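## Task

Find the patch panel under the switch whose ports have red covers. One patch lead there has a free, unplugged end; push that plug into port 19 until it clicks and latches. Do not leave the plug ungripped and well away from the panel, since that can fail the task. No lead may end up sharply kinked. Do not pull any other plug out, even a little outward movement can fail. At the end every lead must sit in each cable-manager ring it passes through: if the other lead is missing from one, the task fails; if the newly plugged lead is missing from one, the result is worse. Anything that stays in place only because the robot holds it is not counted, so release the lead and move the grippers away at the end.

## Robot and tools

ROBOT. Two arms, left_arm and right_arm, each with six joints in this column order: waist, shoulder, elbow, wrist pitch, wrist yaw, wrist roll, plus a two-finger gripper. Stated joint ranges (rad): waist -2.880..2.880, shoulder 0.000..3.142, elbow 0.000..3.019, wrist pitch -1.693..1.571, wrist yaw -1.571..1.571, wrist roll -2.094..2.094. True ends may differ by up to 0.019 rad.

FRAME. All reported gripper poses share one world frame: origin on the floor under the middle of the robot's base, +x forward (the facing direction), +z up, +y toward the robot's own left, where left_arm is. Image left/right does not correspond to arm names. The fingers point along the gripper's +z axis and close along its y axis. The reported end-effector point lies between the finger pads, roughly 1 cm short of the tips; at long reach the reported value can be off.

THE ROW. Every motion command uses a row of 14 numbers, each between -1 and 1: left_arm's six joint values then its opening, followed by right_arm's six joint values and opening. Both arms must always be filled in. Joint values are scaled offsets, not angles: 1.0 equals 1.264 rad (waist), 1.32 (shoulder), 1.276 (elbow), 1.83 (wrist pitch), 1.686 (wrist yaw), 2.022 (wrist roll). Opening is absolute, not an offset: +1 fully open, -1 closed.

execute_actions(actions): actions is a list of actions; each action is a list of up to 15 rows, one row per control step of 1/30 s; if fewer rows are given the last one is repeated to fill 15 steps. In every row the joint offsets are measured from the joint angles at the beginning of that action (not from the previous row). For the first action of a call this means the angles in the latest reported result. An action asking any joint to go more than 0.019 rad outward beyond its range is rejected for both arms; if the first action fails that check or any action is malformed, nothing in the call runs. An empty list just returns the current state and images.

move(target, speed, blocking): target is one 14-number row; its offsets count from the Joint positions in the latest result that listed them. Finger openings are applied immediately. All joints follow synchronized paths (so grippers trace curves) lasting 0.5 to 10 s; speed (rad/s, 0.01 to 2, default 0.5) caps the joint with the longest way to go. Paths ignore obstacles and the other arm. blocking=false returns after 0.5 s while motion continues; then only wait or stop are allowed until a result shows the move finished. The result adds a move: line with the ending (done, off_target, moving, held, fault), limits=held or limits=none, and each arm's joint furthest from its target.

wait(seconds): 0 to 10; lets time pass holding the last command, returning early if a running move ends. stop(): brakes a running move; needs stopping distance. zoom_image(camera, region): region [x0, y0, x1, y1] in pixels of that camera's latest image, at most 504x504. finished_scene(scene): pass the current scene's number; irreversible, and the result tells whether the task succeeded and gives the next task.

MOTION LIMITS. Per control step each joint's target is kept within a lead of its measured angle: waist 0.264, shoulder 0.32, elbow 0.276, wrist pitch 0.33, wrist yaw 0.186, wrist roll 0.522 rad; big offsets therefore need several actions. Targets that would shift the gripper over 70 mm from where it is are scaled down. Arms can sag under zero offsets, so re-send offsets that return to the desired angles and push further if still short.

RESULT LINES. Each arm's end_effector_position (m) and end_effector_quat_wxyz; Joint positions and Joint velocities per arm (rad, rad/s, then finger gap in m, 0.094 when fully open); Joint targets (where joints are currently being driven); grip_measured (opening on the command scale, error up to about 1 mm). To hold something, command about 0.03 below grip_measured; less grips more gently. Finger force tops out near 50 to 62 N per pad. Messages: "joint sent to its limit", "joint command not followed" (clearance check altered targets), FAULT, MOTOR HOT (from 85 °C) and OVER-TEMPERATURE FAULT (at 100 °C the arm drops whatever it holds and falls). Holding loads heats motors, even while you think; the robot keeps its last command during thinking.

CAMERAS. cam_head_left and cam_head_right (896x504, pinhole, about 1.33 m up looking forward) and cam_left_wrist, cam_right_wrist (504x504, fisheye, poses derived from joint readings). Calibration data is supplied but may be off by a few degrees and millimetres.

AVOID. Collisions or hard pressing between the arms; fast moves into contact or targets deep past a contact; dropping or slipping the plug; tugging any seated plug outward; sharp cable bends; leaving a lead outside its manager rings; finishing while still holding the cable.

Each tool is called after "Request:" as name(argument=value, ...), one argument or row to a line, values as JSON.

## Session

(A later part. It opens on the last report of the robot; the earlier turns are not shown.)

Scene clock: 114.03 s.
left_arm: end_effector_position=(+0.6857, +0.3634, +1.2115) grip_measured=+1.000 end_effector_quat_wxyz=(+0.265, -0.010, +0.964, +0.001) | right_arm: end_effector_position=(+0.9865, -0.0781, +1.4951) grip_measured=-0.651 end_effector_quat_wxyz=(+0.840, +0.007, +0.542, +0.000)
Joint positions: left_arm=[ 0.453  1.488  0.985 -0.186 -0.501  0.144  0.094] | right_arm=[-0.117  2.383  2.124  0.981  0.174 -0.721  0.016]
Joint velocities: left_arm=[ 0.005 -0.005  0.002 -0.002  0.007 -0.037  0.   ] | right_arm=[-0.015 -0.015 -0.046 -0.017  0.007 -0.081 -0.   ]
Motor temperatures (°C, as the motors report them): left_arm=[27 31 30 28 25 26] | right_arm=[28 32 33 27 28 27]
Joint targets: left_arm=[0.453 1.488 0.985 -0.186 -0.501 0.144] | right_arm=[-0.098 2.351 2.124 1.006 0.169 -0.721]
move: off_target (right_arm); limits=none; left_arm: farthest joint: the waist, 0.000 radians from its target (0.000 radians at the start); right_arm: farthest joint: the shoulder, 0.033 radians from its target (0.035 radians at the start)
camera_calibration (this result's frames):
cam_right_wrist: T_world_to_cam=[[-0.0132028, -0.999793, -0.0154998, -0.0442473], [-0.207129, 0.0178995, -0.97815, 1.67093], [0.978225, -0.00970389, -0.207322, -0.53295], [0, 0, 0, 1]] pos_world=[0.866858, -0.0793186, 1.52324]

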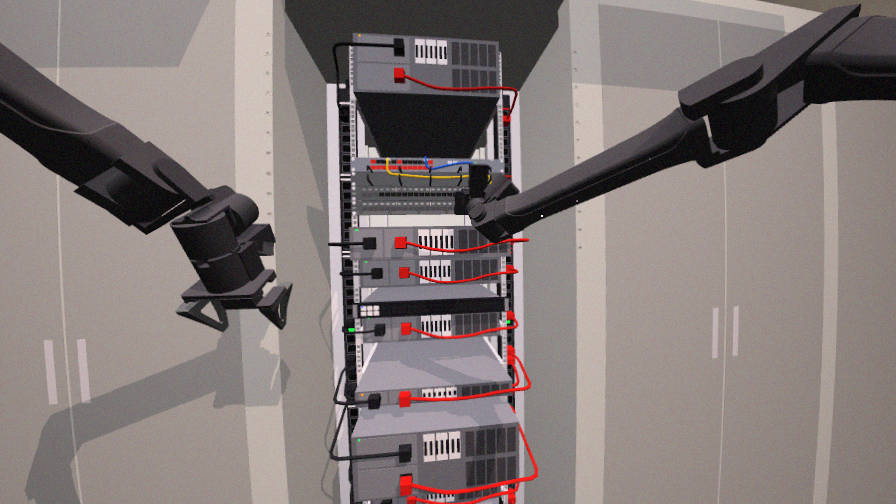

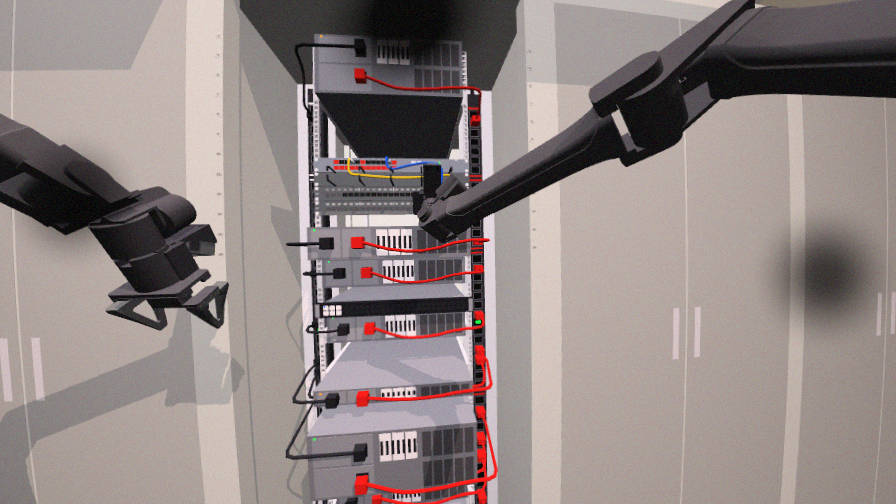

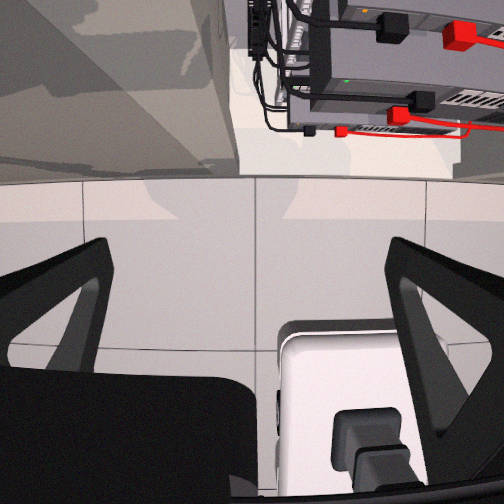

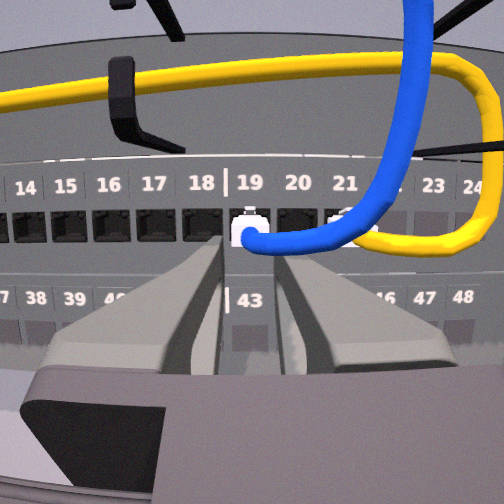

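Request:
move(
  target=[0,0,0,0,0,0,1,0.02,-0.028,0.0,0.0137,-0.003,0,-0.65],
  speed=0.06,
)

Scene clock: 115.07 s.
left_arm: end_effector_position=(+0.6857, +0.3634, +1.2115) grip_measured=+1.000 end_effector_quat_wxyz=(+0.265, -0.010, +0.964, +0.001) | right_arm: end_effector_position=(+0.9864, -0.0789, +1.4961) grip_measured=-0.651 end_effector_quat_wxyz=(+0.840, +0.007, +0.542, +0.000)
Joint positions: left_arm=[ 0.453  1.488  0.985 -0.186 -0.501  0.144  0.094] | right_arm=[-0.117  2.381  2.122  0.981  0.174 -0.721  0.016]
Joint velocities: left_arm=[ 0.005  0.005  0.007 -0.002  0.007  0.081  0.   ] | right_arm=[-0.015  0.005 -0.007 -0.012 -0.037  0.007 -0.   ]
Motor temperatures (°C, as the motors report them): left_arm=[27 31 30 28 25 26] | right_arm=[28 32 33 27 28 27]
Joint targets: left_arm=[0.453 1.488 0.985 -0.186 -0.501 0.144] | right_arm=[-0.092 2.346 2.124 1.006 0.169 -0.721]
move: off_target (right_arm); limits=none; left_arm: farthest joint: the waist, 0.000 radians from its target (0.000 radians at the start); right_arm: farthest joint: the shoulder, 0.035 radians from its target (0.037 radians at the start)
camera_calibration (this result's frames):
cam_right_wrist: T_world_to_cam=[[-0.013598, -0.999782, -0.0158284, -0.0441194], [-0.206572, 0.0182973, -0.97826, 1.67156], [0.978337, -0.0100327, -0.206776, -0.533631], [0, 0, 0, 1]] pos_world=[0.866769, -0.0800487, 1.52418]

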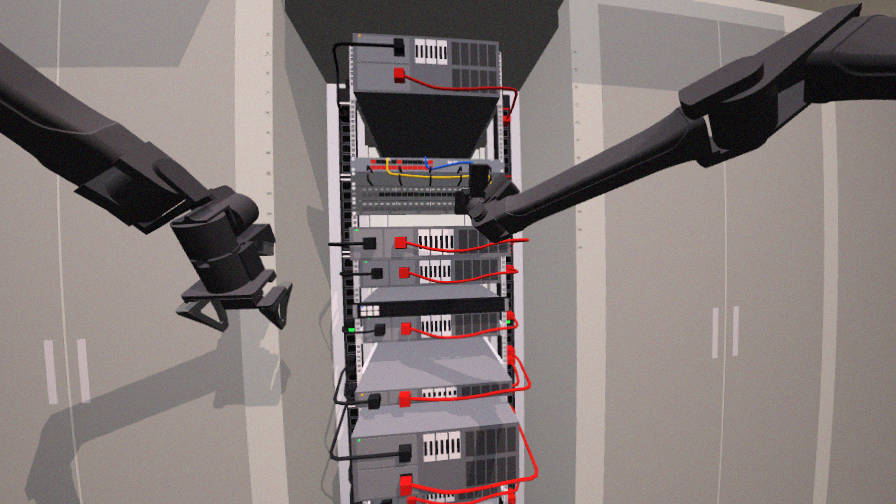

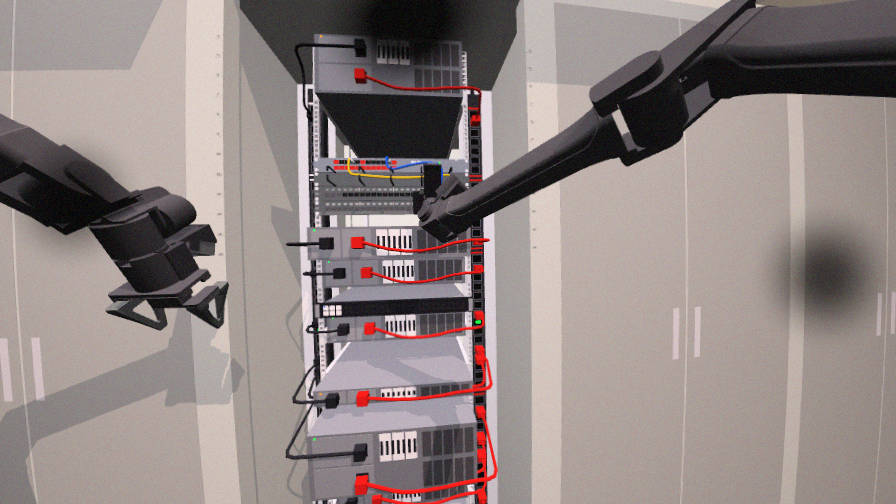

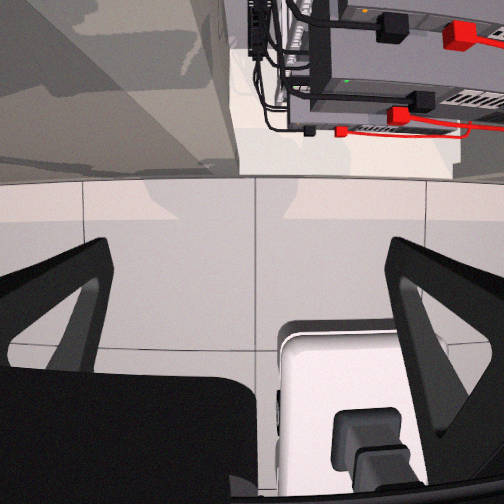

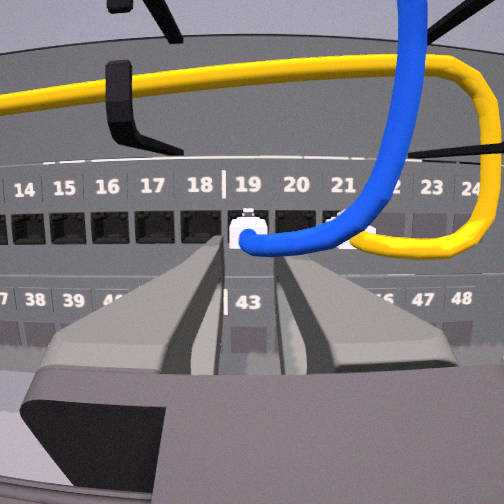

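Request:
move(
  target=[0,0,0,0,0,0,1,0.015,-0.031,0.025,0.0137,-0.012,0,-0.65],
  speed=0.06,
)

Scene clock: 116.20 s.
left_arm: end_effector_position=(+0.6857, +0.3634, +1.2115) grip_measured=+1.000 end_effector_quat_wxyz=(+0.265, -0.010, +0.964, +0.001) | right_arm: end_effector_position=(+0.9858, -0.0781, +1.4980) grip_measured=-0.651 end_effector_quat_wxyz=(+0.842, +0.004, +0.539, +0.002)
Joint positions: left_arm=[ 0.453  1.488  0.985 -0.186 -0.501  0.144  0.094] | right_arm=[-0.117  2.379  2.121  0.981  0.163 -0.721  0.016]
Joint velocities: left_arm=[-0.005  0.005 -0.027 -0.002 -0.037 -0.051  0.   ] | right_arm=[-0.015  0.005 -0.002 -0.007 -0.022  0.022  0.001]
Motor temperatures (°C, as the motors report them): left_arm=[27 31 30 28 25 26] | right_arm=[28 32 33 27 28 27]
Joint targets: left_arm=[0.453 1.488 0.985 -0.186 -0.501 0.144] | right_arm=[-0.098 2.340 2.154 1.006 0.154 -0.721]
move: off_target (right_arm); limits=none; left_arm: farthest joint: the waist, 0.000 radians from its target (0.000 radians at the start); right_arm: farthest joint: the shoulder, 0.039 radians from its target (0.041 radians at the start)
camera_calibration (this result's frames):
cam_right_wrist: T_world_to_cam=[[-0.00647518, -0.999898, -0.0127003, -0.0550199], [-0.199442, 0.0137367, -0.979813, 1.66817], [0.979888, -0.0038115, -0.199511, -0.544588], [0, 0, 0, 1]] pos_world=[0.865982, -0.0800052, 1.52514]

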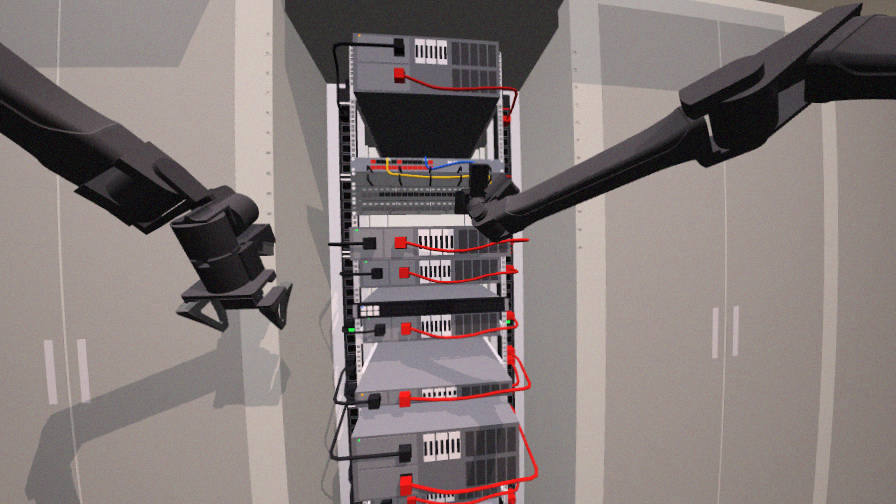

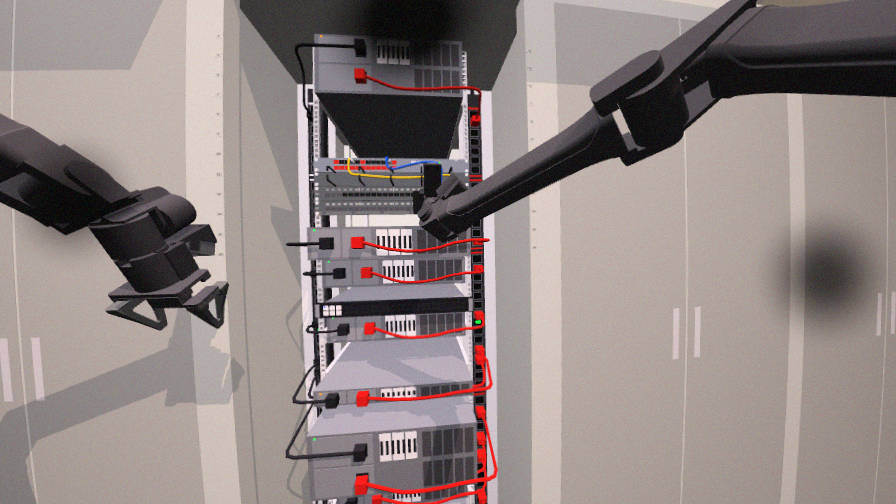

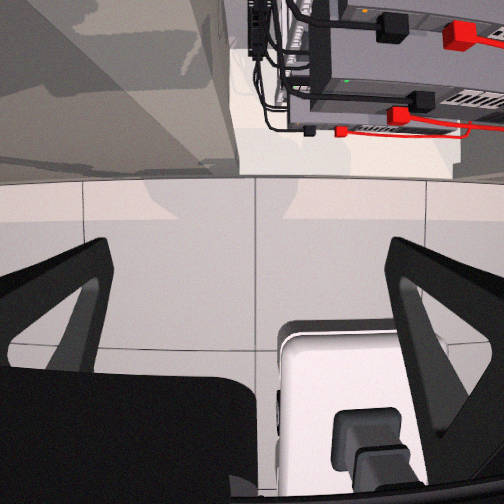

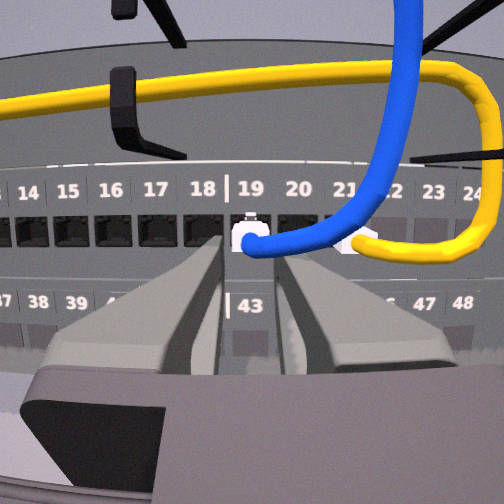

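Close and push.

Request:
execute_actions(
  actions=[
    [[0,0,0,0,0,0,1,0,0,0.03,0,0,0,-0.81]],
  ],
)

Request:
move(
  target=[0,0,0,0,0,0,1,-0.018,0.031,0.066,-0.017,0,0,-0.81],
  speed=0.06,
)

Scene clock: 116.90 s.
left_arm: end_effector_position=(+0.6857, +0.3634, +1.2115) grip_measured=+1.000 end_effector_quat_wxyz=(+0.265, -0.010, +0.964, +0.001) | right_arm: end_effector_position=(+0.9859, -0.0784, +1.4978) grip_measured=-0.796 end_effector_quat_wxyz=(+0.842, +0.004, +0.539, +0.002)
Joint positions: left_arm=[ 0.453  1.488  0.985 -0.186 -0.501  0.144  0.094] | right_arm=[-0.117  2.379  2.121  0.981  0.165 -0.721  0.01 ]
Joint velocities: left_arm=[ 0.015 -0.005  0.017 -0.002 -0.081 -0.081  0.   ] | right_arm=[-0.015  0.005 -0.007  0.017 -0.051 -0.022 -0.   ]
Motor temperatures (°C, as the motors report them): left_arm=[27 31 30 28 25 26] | right_arm=[28 32 33 27 28 27]
Joint targets: left_arm=[0.453 1.488 0.985 -0.186 -0.501 0.144] | right_arm=[-0.117 2.379 2.159 0.981 0.163 -0.721]
camera_calibration (this result's frames):
cam_right_wrist: T_world_to_cam=[[-0.00778073, -0.999881, -0.0132921, -0.0530915], [-0.200669, 0.0145834, -0.979551, 1.66888], [0.979628, -0.00495431, -0.200758, -0.542682], [0, 0, 0, 1]] pos_world=[0.866104, -0.0801116, 1.5251]

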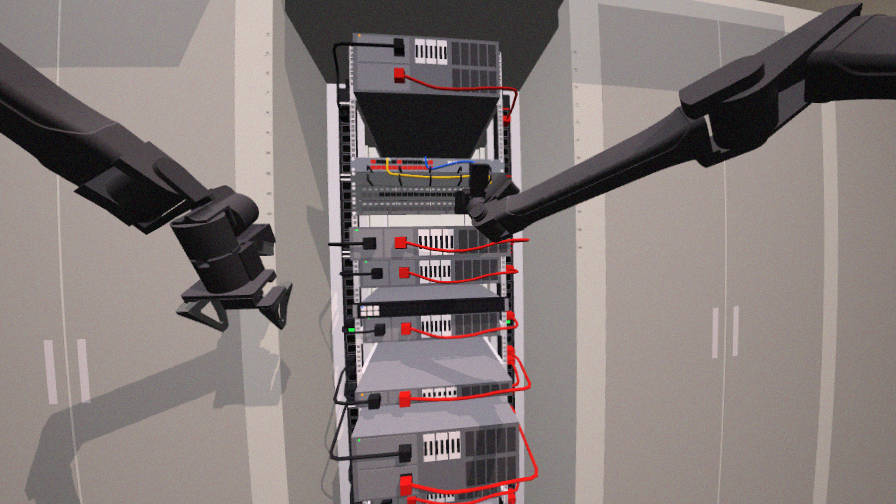

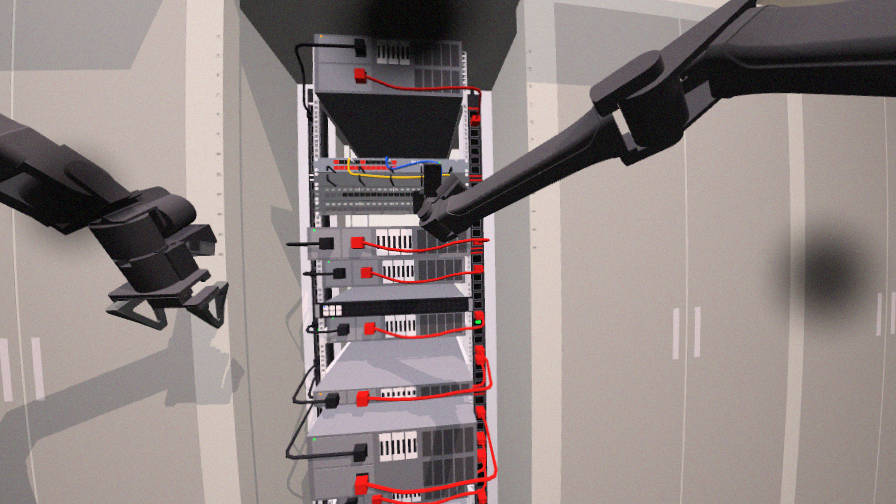

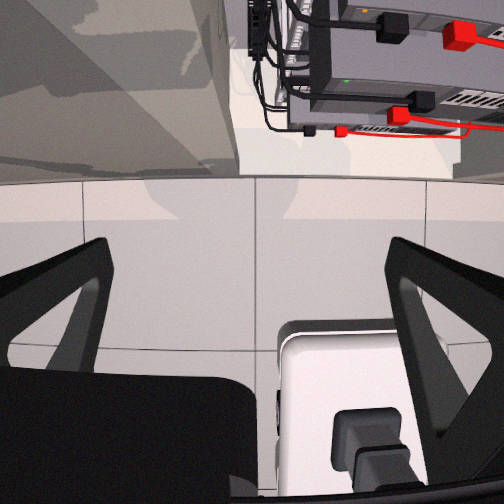

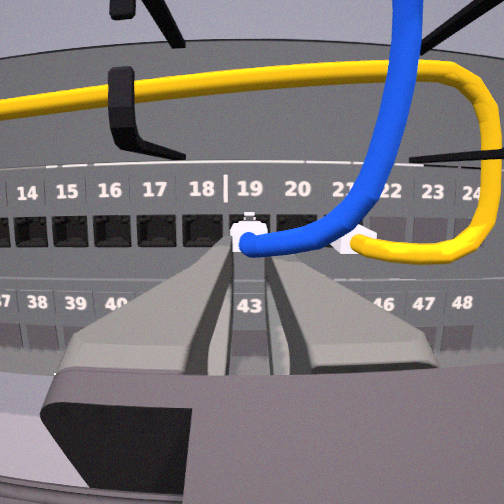

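Scene clock: 118.57 s.
left_arm: end_effector_position=(+0.6857, +0.3634, +1.2115) grip_measured=+1.000 end_effector_quat_wxyz=(+0.265, -0.010, +0.964, +0.001) | right_arm: end_effector_position=(+0.9866, -0.0779, +1.4969) grip_measured=-0.796 end_effector_quat_wxyz=(+0.842, +0.007, +0.539, +0.001)
Joint positions: left_arm=[ 0.453  1.488  0.985 -0.186 -0.501  0.144  0.094] | right_arm=[-0.117  2.386  2.13   0.983  0.168 -0.721  0.01 ]
Joint velocities: left_arm=[-0.005 -0.005  0.002  0.017 -0.007 -0.007  0.   ] | right_arm=[ 0.005 -0.015 -0.002 -0.002  0.022 -0.007  0.001]
Motor temperatures (°C, as the motors report them): left_arm=[27 31 30 28 25 26] | right_arm=[28 32 33 27 28 27]
Joint targets: left_arm=[0.453 1.488 0.985 -0.186 -0.501 0.144] | right_arm=[-0.140 2.420 2.205 0.950 0.166 -0.721]
move: off_target (right_arm); limits=none; left_arm: farthest joint: the waist, 0.000 radians from its target (0.000 radians at the start); right_arm: farthest joint: the elbow, 0.075 radians from its target (0.085 radians at the start)
camera_calibration (this result's frames):
cam_right_wrist: T_world_to_cam=[[-0.0117854, -0.999804, -0.0159172, -0.0447731], [-0.19932, 0.0179478, -0.97977, 1.66746], [0.979864, -0.00837439, -0.199492, -0.546002], [0, 0, 0, 1]] pos_world=[0.866837, -0.0792639, 1.52409]

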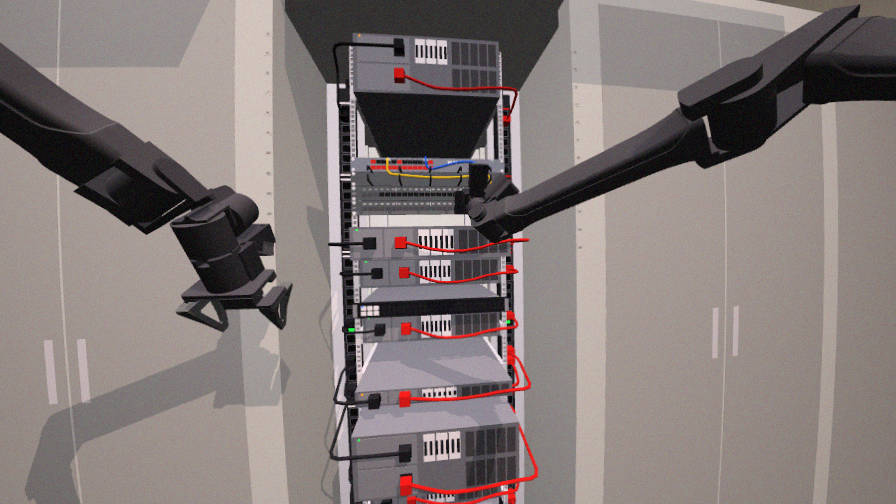

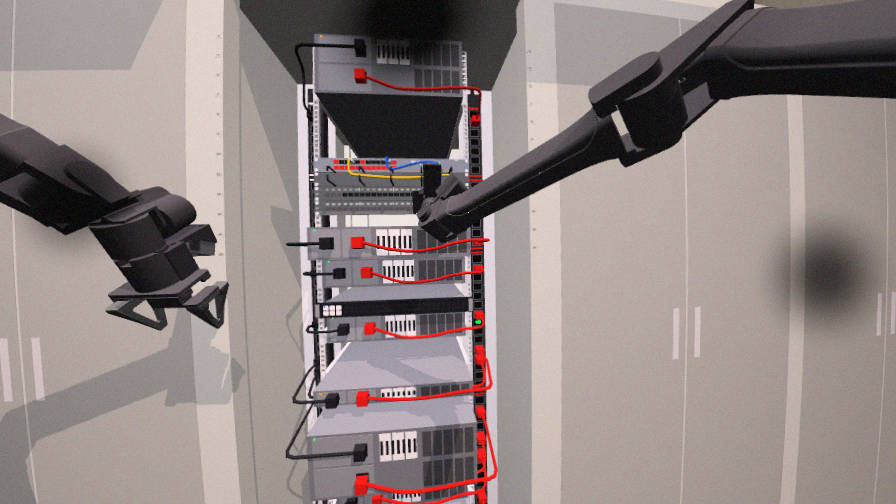

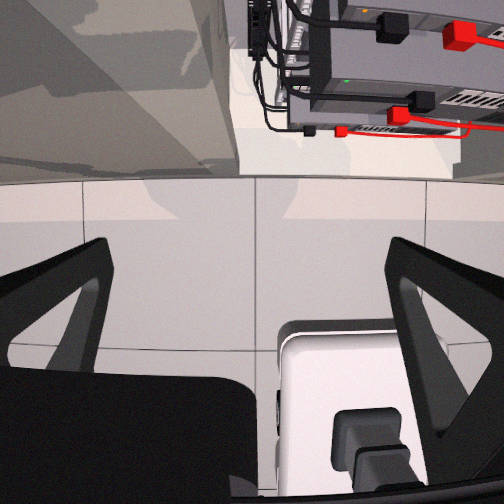

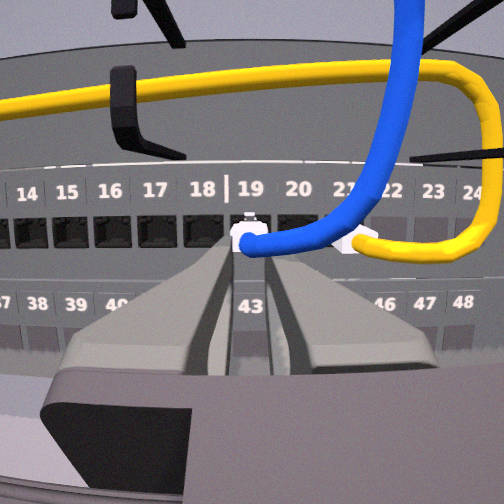

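Request:
move(
  target=[0,0,0,0,0,0,1,-0.025,0.036,0.085,-0.035,-0.004,0,-0.83],
  speed=0.06,
)

Scene clock: 134.80 s.
left_arm: end_effector_position=(+0.6857, +0.3634, +1.2115) grip_measured=+1.000 end_effector_quat_wxyz=(+0.265, -0.010, +0.964, +0.001) | right_arm: end_effector_position=(+0.9877, -0.0777, +1.4972) grip_measured=-0.811 end_effector_quat_wxyz=(+0.844, +0.010, +0.536, -0.000)
Joint positions: left_arm=[ 0.453  1.488  0.985 -0.186 -0.501  0.144  0.094] | right_arm=[-0.117  2.396  2.145  0.988  0.169 -0.721  0.009]
Joint velocities: left_arm=[-0.015 -0.015 -0.007 -0.017 -0.081 -0.007  0.   ] | right_arm=[ 0.015 -0.015 -0.012 -0.017 -0.037 -0.022 -0.001]
Motor temperatures (°C, as the motors report them): left_arm=[27 32 30 28 25 26] | right_arm=[28 32 36 27 28 27]
Joint targets: left_arm=[0.453 1.488 0.985 -0.186 -0.501 0.144] | right_arm=[-0.149 2.433 2.238 0.919 0.161 -0.721]
move: off_target (right_arm); limits=none; left_arm: farthest joint: the waist, 0.000 radians from its target (0.000 radians at the start); right_arm: farthest joint: the elbow, 0.093 radians from its target (0.109 radians at the start)
camera_calibration (this result's frames):
cam_right_wrist: T_world_to_cam=[[-0.0176218, -0.999632, -0.0206027, -0.0317554], [-0.192259, 0.0236091, -0.98106, 1.66334], [0.981186, -0.013327, -0.192604, -0.558962], [0, 0, 0, 1]] pos_world=[0.867678, -0.0784631, 1.52353]

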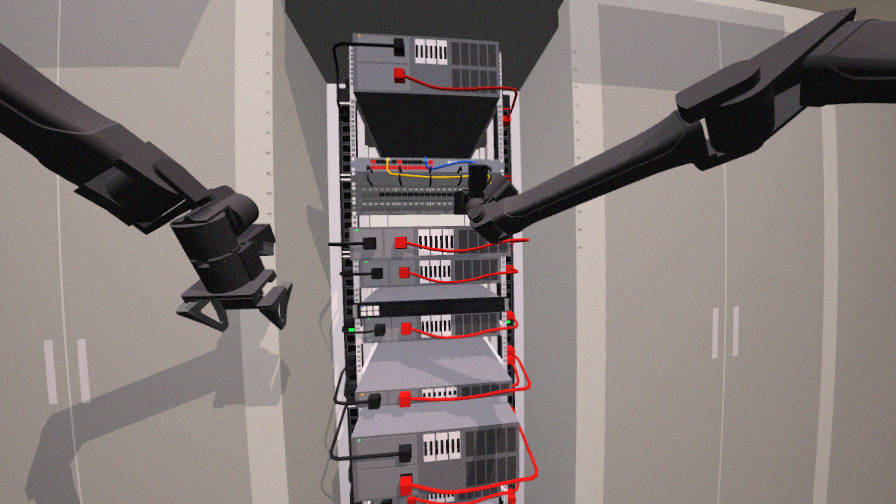

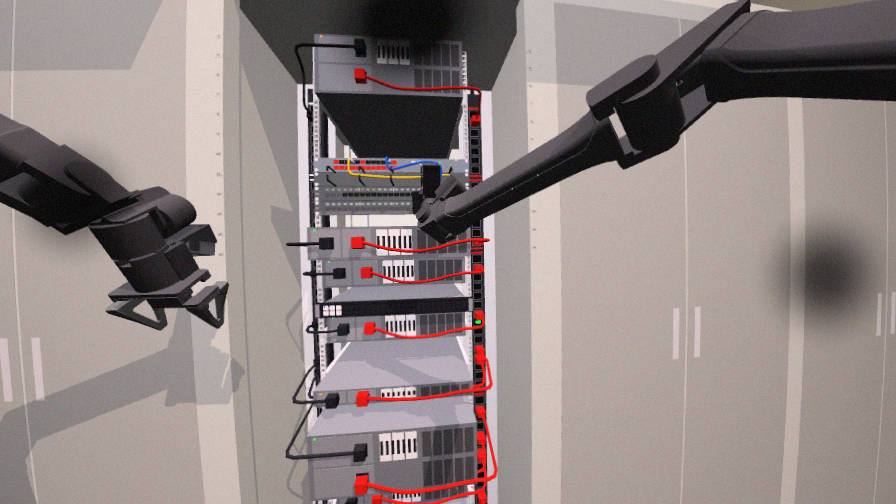

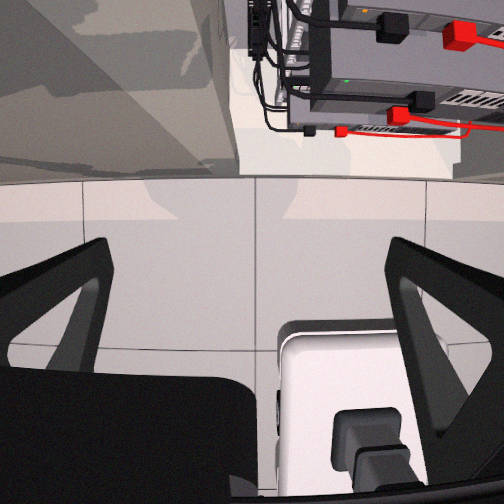

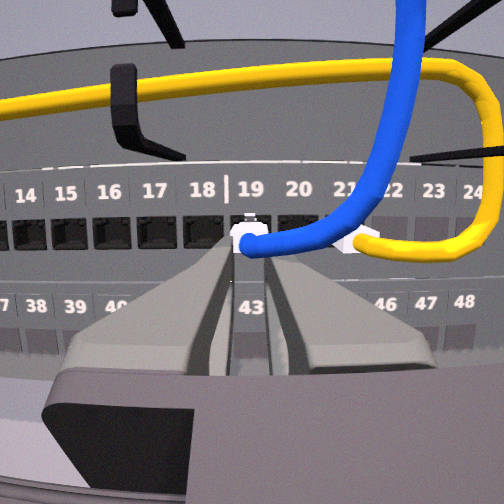

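Request:
execute_actions(
  actions=[
    [[0,0,0,0,0,0,1,0,0,0.03,0,0,0,-0.62]],
  ],
)

Request:
move(
  target=[0,0,0,0,0,0,1,0,-0.078,-0.18,0.09,0,0,-0.62],
  speed=0.2,
)

Request:
move(
  target=[0,0,0,0,0,0,1,0.115,-0.31,-0.32,-0.17,0.2,0.1,-0.62],
  speed=0.5,
)

Scene clock: 138.77 s.
left_arm: end_effector_position=(+0.6857, +0.3634, +1.2115) grip_measured=+1.000 end_effector_quat_wxyz=(+0.265, -0.010, +0.964, +0.001) | right_arm: end_effector_position=(+0.9875, -0.0784, +1.4976) grip_measured=-0.622 end_effector_quat_wxyz=(+0.845, +0.012, +0.535, -0.001)
Joint positions: left_arm=[ 0.453  1.488  0.985 -0.186 -0.501  0.144  0.094] | right_arm=[-0.117  2.396  2.145  0.991  0.17  -0.721  0.018]
Joint velocities: left_arm=[-0.005  0.015 -0.002 -0.007 -0.066 -0.022  0.   ] | right_arm=[-0.015 -0.015  0.017 -0.017 -0.007  0.051 -0.001]
Motor temperatures (°C, as the motors report them): left_arm=[27 32 30 28 25 26] | right_arm=[28 32 36 27 28 27]
Joint targets: left_arm=[0.453 1.488 0.985 -0.186 -0.501 0.144] | right_arm=[-0.117 2.396 2.184 0.988 0.169 -0.721]
camera_calibration (this result's frames):
cam_right_wrist: T_world_to_cam=[[-0.0202293, -0.999544, -0.0224115, -0.0271518], [-0.190989, 0.0258667, -0.981251, 1.66286], [0.981384, -0.0155697, -0.191425, -0.560874], [0, 0, 0, 1]] pos_world=[0.867472, -0.078885, 1.52371]

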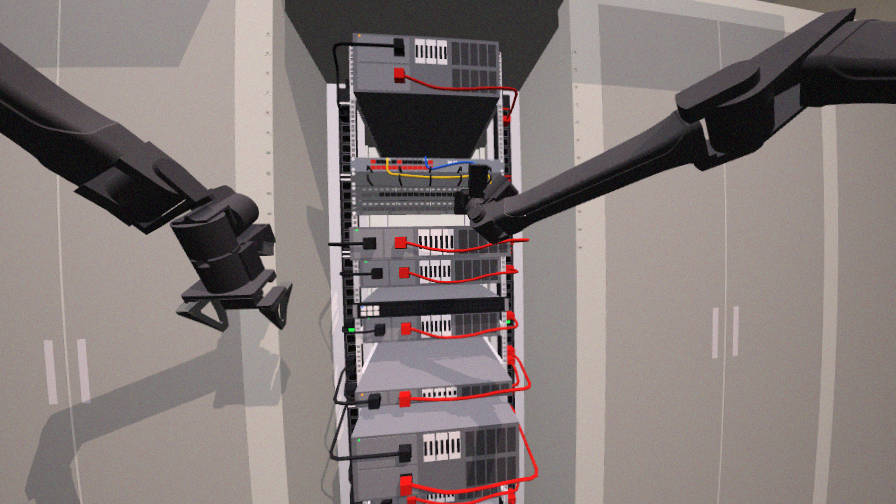

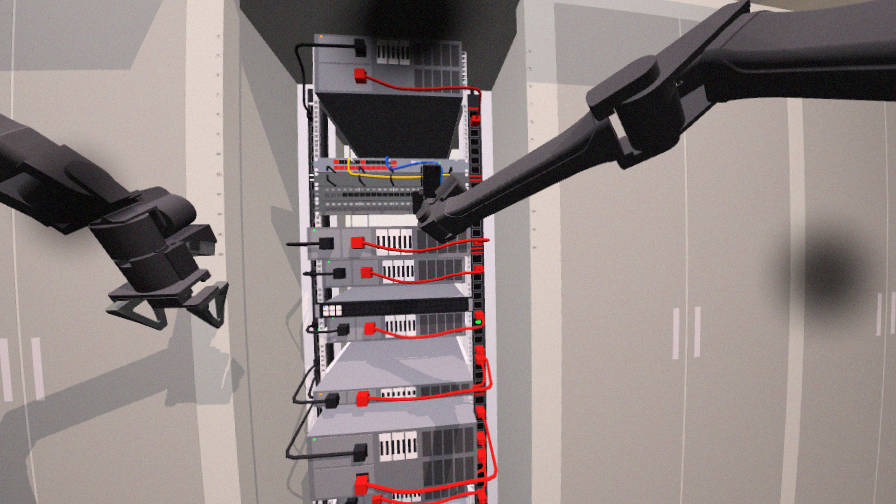

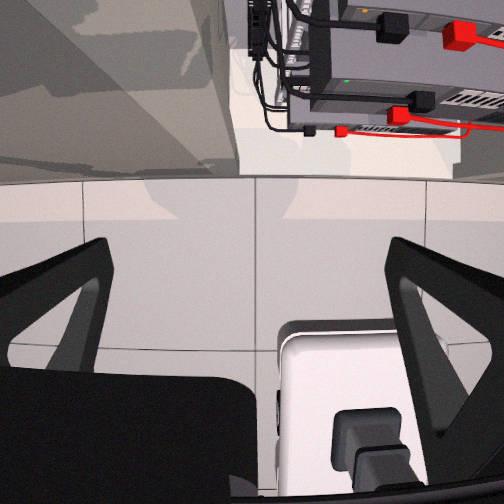

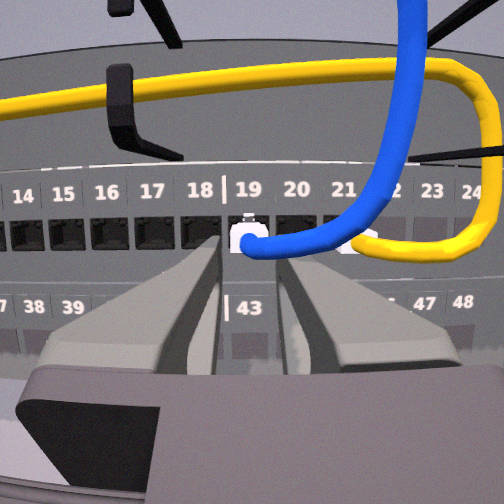

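Scene clock: 140.27 s.
left_arm: end_effector_position=(+0.6857, +0.3634, +1.2115) grip_measured=+1.000 end_effector_quat_wxyz=(+0.265, -0.010, +0.964, +0.001) | right_arm: end_effector_position=(+0.9487, -0.0858, +1.4770) grip_measured=-0.622 end_effector_quat_wxyz=(+0.844, +0.011, +0.536, -0.001)
Joint positions: left_arm=[ 0.453  1.488  0.985 -0.186 -0.501  0.144  0.094] | right_arm=[-0.117  2.314  1.917  1.134  0.17  -0.721  0.018]
Joint velocities: left_arm=[-0.015 -0.005  0.012  0.002 -0.066 -0.007  0.   ] | right_arm=[-0.024 -0.015 -0.002 -0.007 -0.051 -0.037  0.   ]
Motor temperatures (°C, as the motors report them): left_arm=[27 32 30 28 25 26] | right_arm=[28 32 36 27 28 27]
Joint targets: left_arm=[0.453 1.488 0.985 -0.186 -0.501 0.144] | right_arm=[-0.117 2.294 1.916 1.156 0.170 -0.721]
move: off_target (right_arm); limits=none; left_arm: farthest joint: the waist, 0.000 radians from its target (0.000 radians at the start); right_arm: farthest joint: the wrist pitch, 0.022 radians from its target (0.165 radians at the start)
camera_calibration (this result's frames):
cam_right_wrist: T_world_to_cam=[[-0.0190545, -0.999589, -0.0214152, -0.0384027], [-0.192673, 0.0246888, -0.980952, 1.63656], [0.981078, -0.0145654, -0.193064, -0.524046], [0, 0, 0, 1]] pos_world=[0.828721, -0.0864246, 1.50339]

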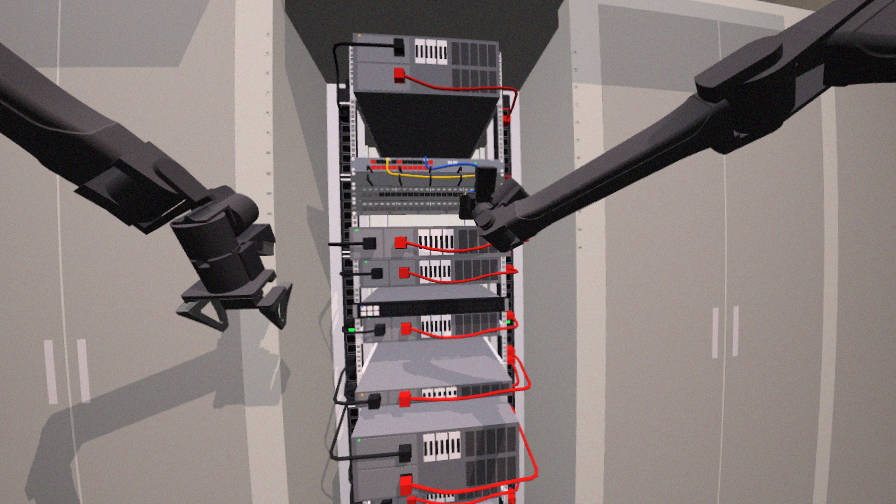

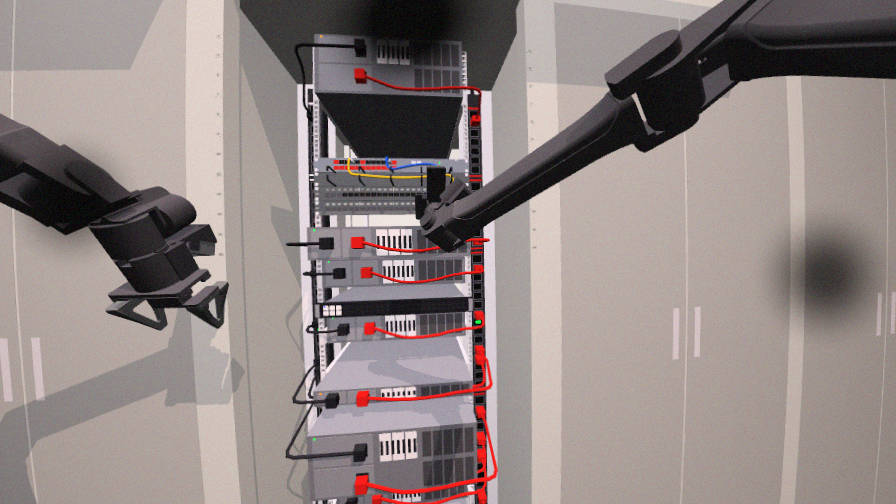

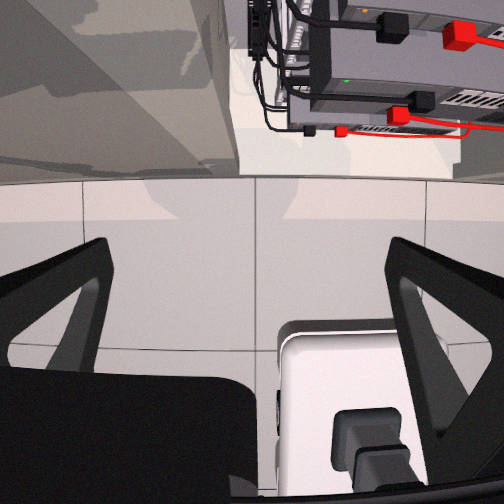

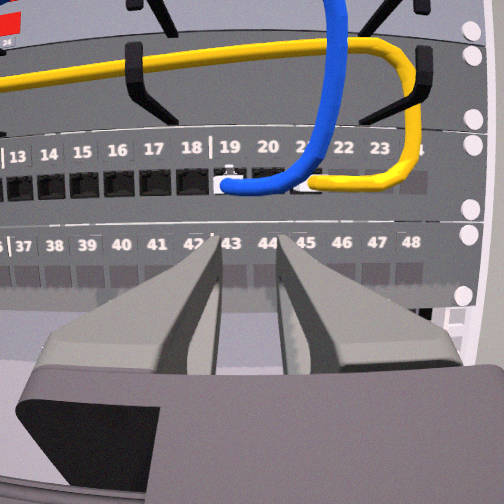

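Scene clock: 141.77 s.
left_arm: end_effector_position=(+0.6857, +0.3634, +1.2115) grip_measured=+1.000 end_effector_quat_wxyz=(+0.265, -0.010, +0.964, +0.001) | right_arm: end_effector_position=(+0.8621, -0.1113, +1.5404) grip_measured=-0.622 end_effector_quat_wxyz=(+0.728, +0.053, +0.680, +0.069)
Joint positions: left_arm=[ 0.453  1.488  0.985 -0.186 -0.501  0.144  0.094] | right_arm=[ 0.019  1.905  1.511  0.84   0.503 -0.534  0.018]
Joint velocities: left_arm=[ 0.015 -0.015  0.022 -0.007 -0.066 -0.007  0.   ] | right_arm=[ 0.005 -0.015  0.002 -0.002  0.081  0.007 -0.   ]
Motor temperatures (°C, as the motors report them): left_arm=[27 32 30 28 25 26] | right_arm=[28 32 35 27 28 27]
Joint targets: left_arm=[0.453 1.488 0.985 -0.186 -0.501 0.144] | right_arm=[0.028 1.904 1.509 0.823 0.507 -0.519]
move: done; limits=none; left_arm: farthest joint: the waist, 0.000 radians from its target (0.000 radians at the start); right_arm: farthest joint: the wrist pitch, 0.017 radians from its target (0.311 radians at the start)
camera_calibration (this result's frames):
cam_right_wrist: T_world_to_cam=[[0.0215076, -0.98483, -0.172183, 0.134758], [-0.537582, 0.133815, -0.832526, 1.76353], [0.842937, 0.110468, -0.526549, 0.219482], [0, 0, 0, 1]] pos_world=[0.760133, -0.127519, 1.60695]

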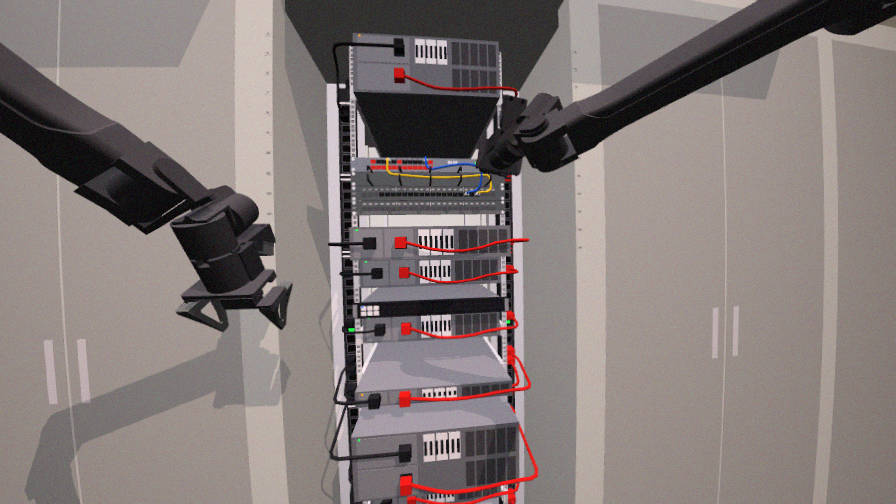

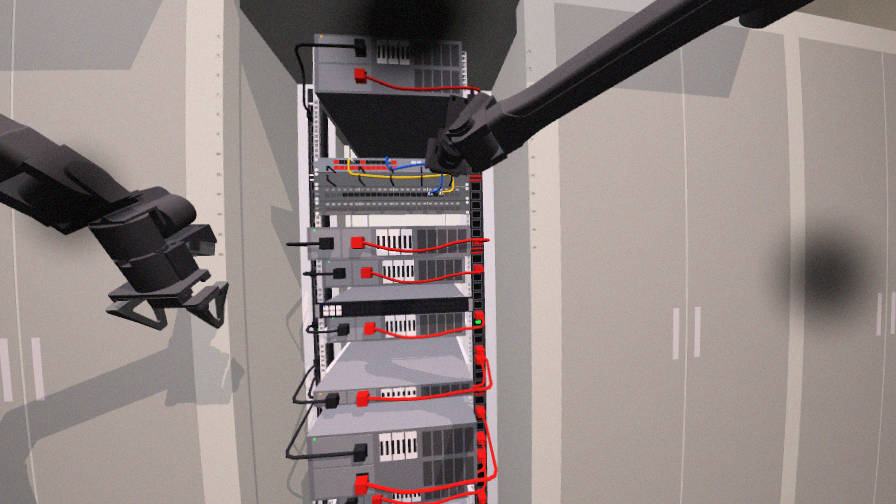

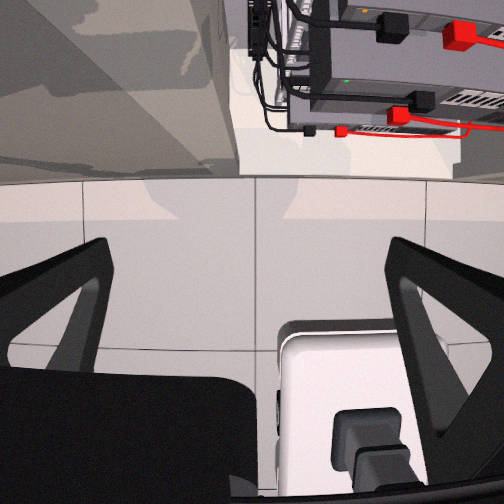

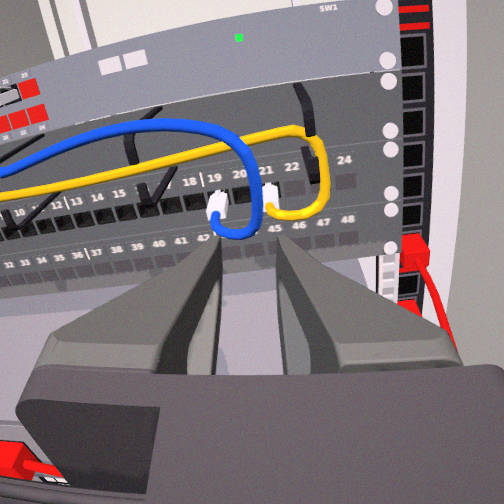

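Request:
move(
  target=[0,0,0,0,0,0,1,-0.028,-0.018,0.187,-0.239,-0.0985,0.751,-0.62],
  speed=0.8,
)

Scene clock: 144.80 s.
left_arm: end_effector_position=(+0.6857, +0.3634, +1.2115) grip_measured=+1.000 end_effector_quat_wxyz=(+0.265, -0.010, +0.964, +0.001) | right_arm: end_effector_position=(+0.9000, -0.0855, +1.5765) grip_measured=-0.621 end_effector_quat_wxyz=(+0.432, +0.432, +0.558, +0.562)
Joint positions: left_arm=[ 0.453  1.488  0.985 -0.186 -0.501  0.144  0.094] | right_arm=[0.008 1.897 1.705 0.42  0.341 0.97  0.018]
Joint velocities: left_arm=[-0.005 -0.005  0.017 -0.012 -0.007  0.022  0.   ] | right_arm=[ 0.005  0.005  0.022  0.012 -0.007  0.022  0.   ]
Motor temperatures (°C, as the motors report them): left_arm=[27 32 31 28 25 26] | right_arm=[28 32 35 27 28 27]
Joint targets: left_arm=[0.453 1.488 0.985 -0.186 -0.501 0.144] | right_arm=[-0.016 1.882 1.749 0.402 0.338 0.985]
move: off_target (right_arm); limits=none; left_arm: farthest joint: the waist, 0.000 radians from its target (0.000 radians at the start); right_arm: farthest joint: the elbow, 0.044 radians from its target (0.239 radians at the start)
camera_calibration (this result's frames):
cam_right_wrist: T_world_to_cam=[[-0.00312103, 0.00303807, -0.999991, 1.57727], [-0.777432, 0.628952, 0.00433723, 0.749335], [0.628959, 0.777438, 0.00039892, -0.377434], [0, 0, 0, 1]] pos_world=[0.824871, -0.182656, 1.57415]

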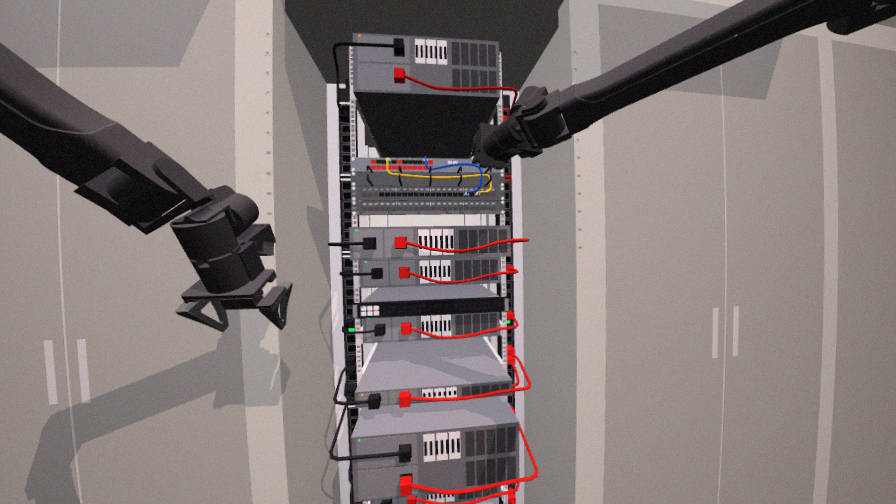

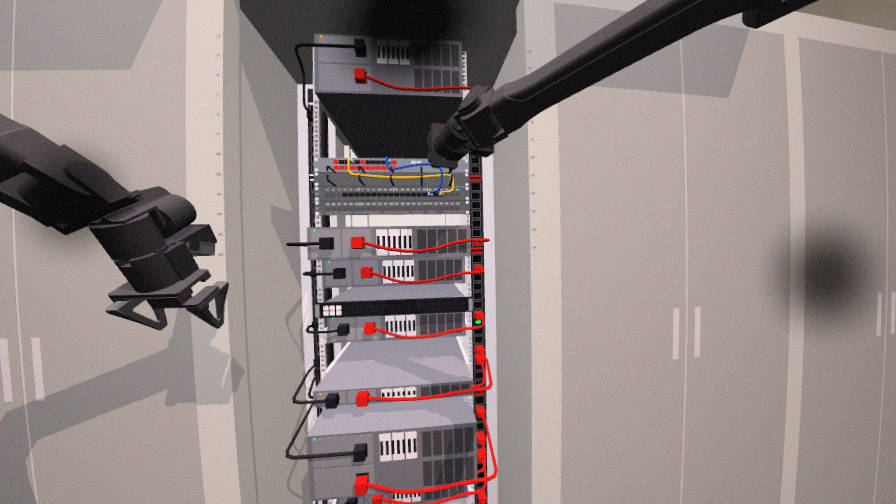

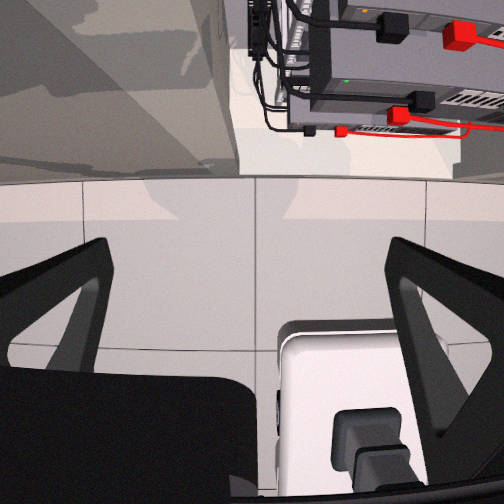

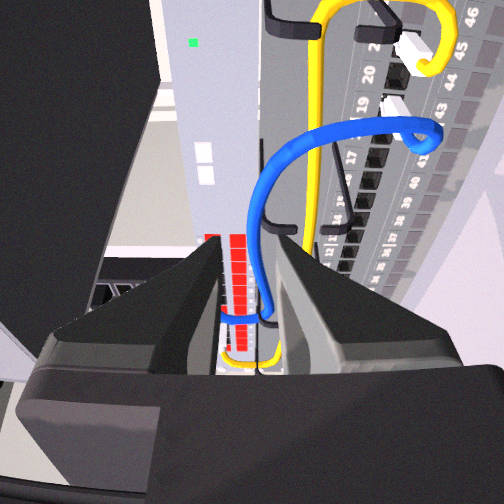

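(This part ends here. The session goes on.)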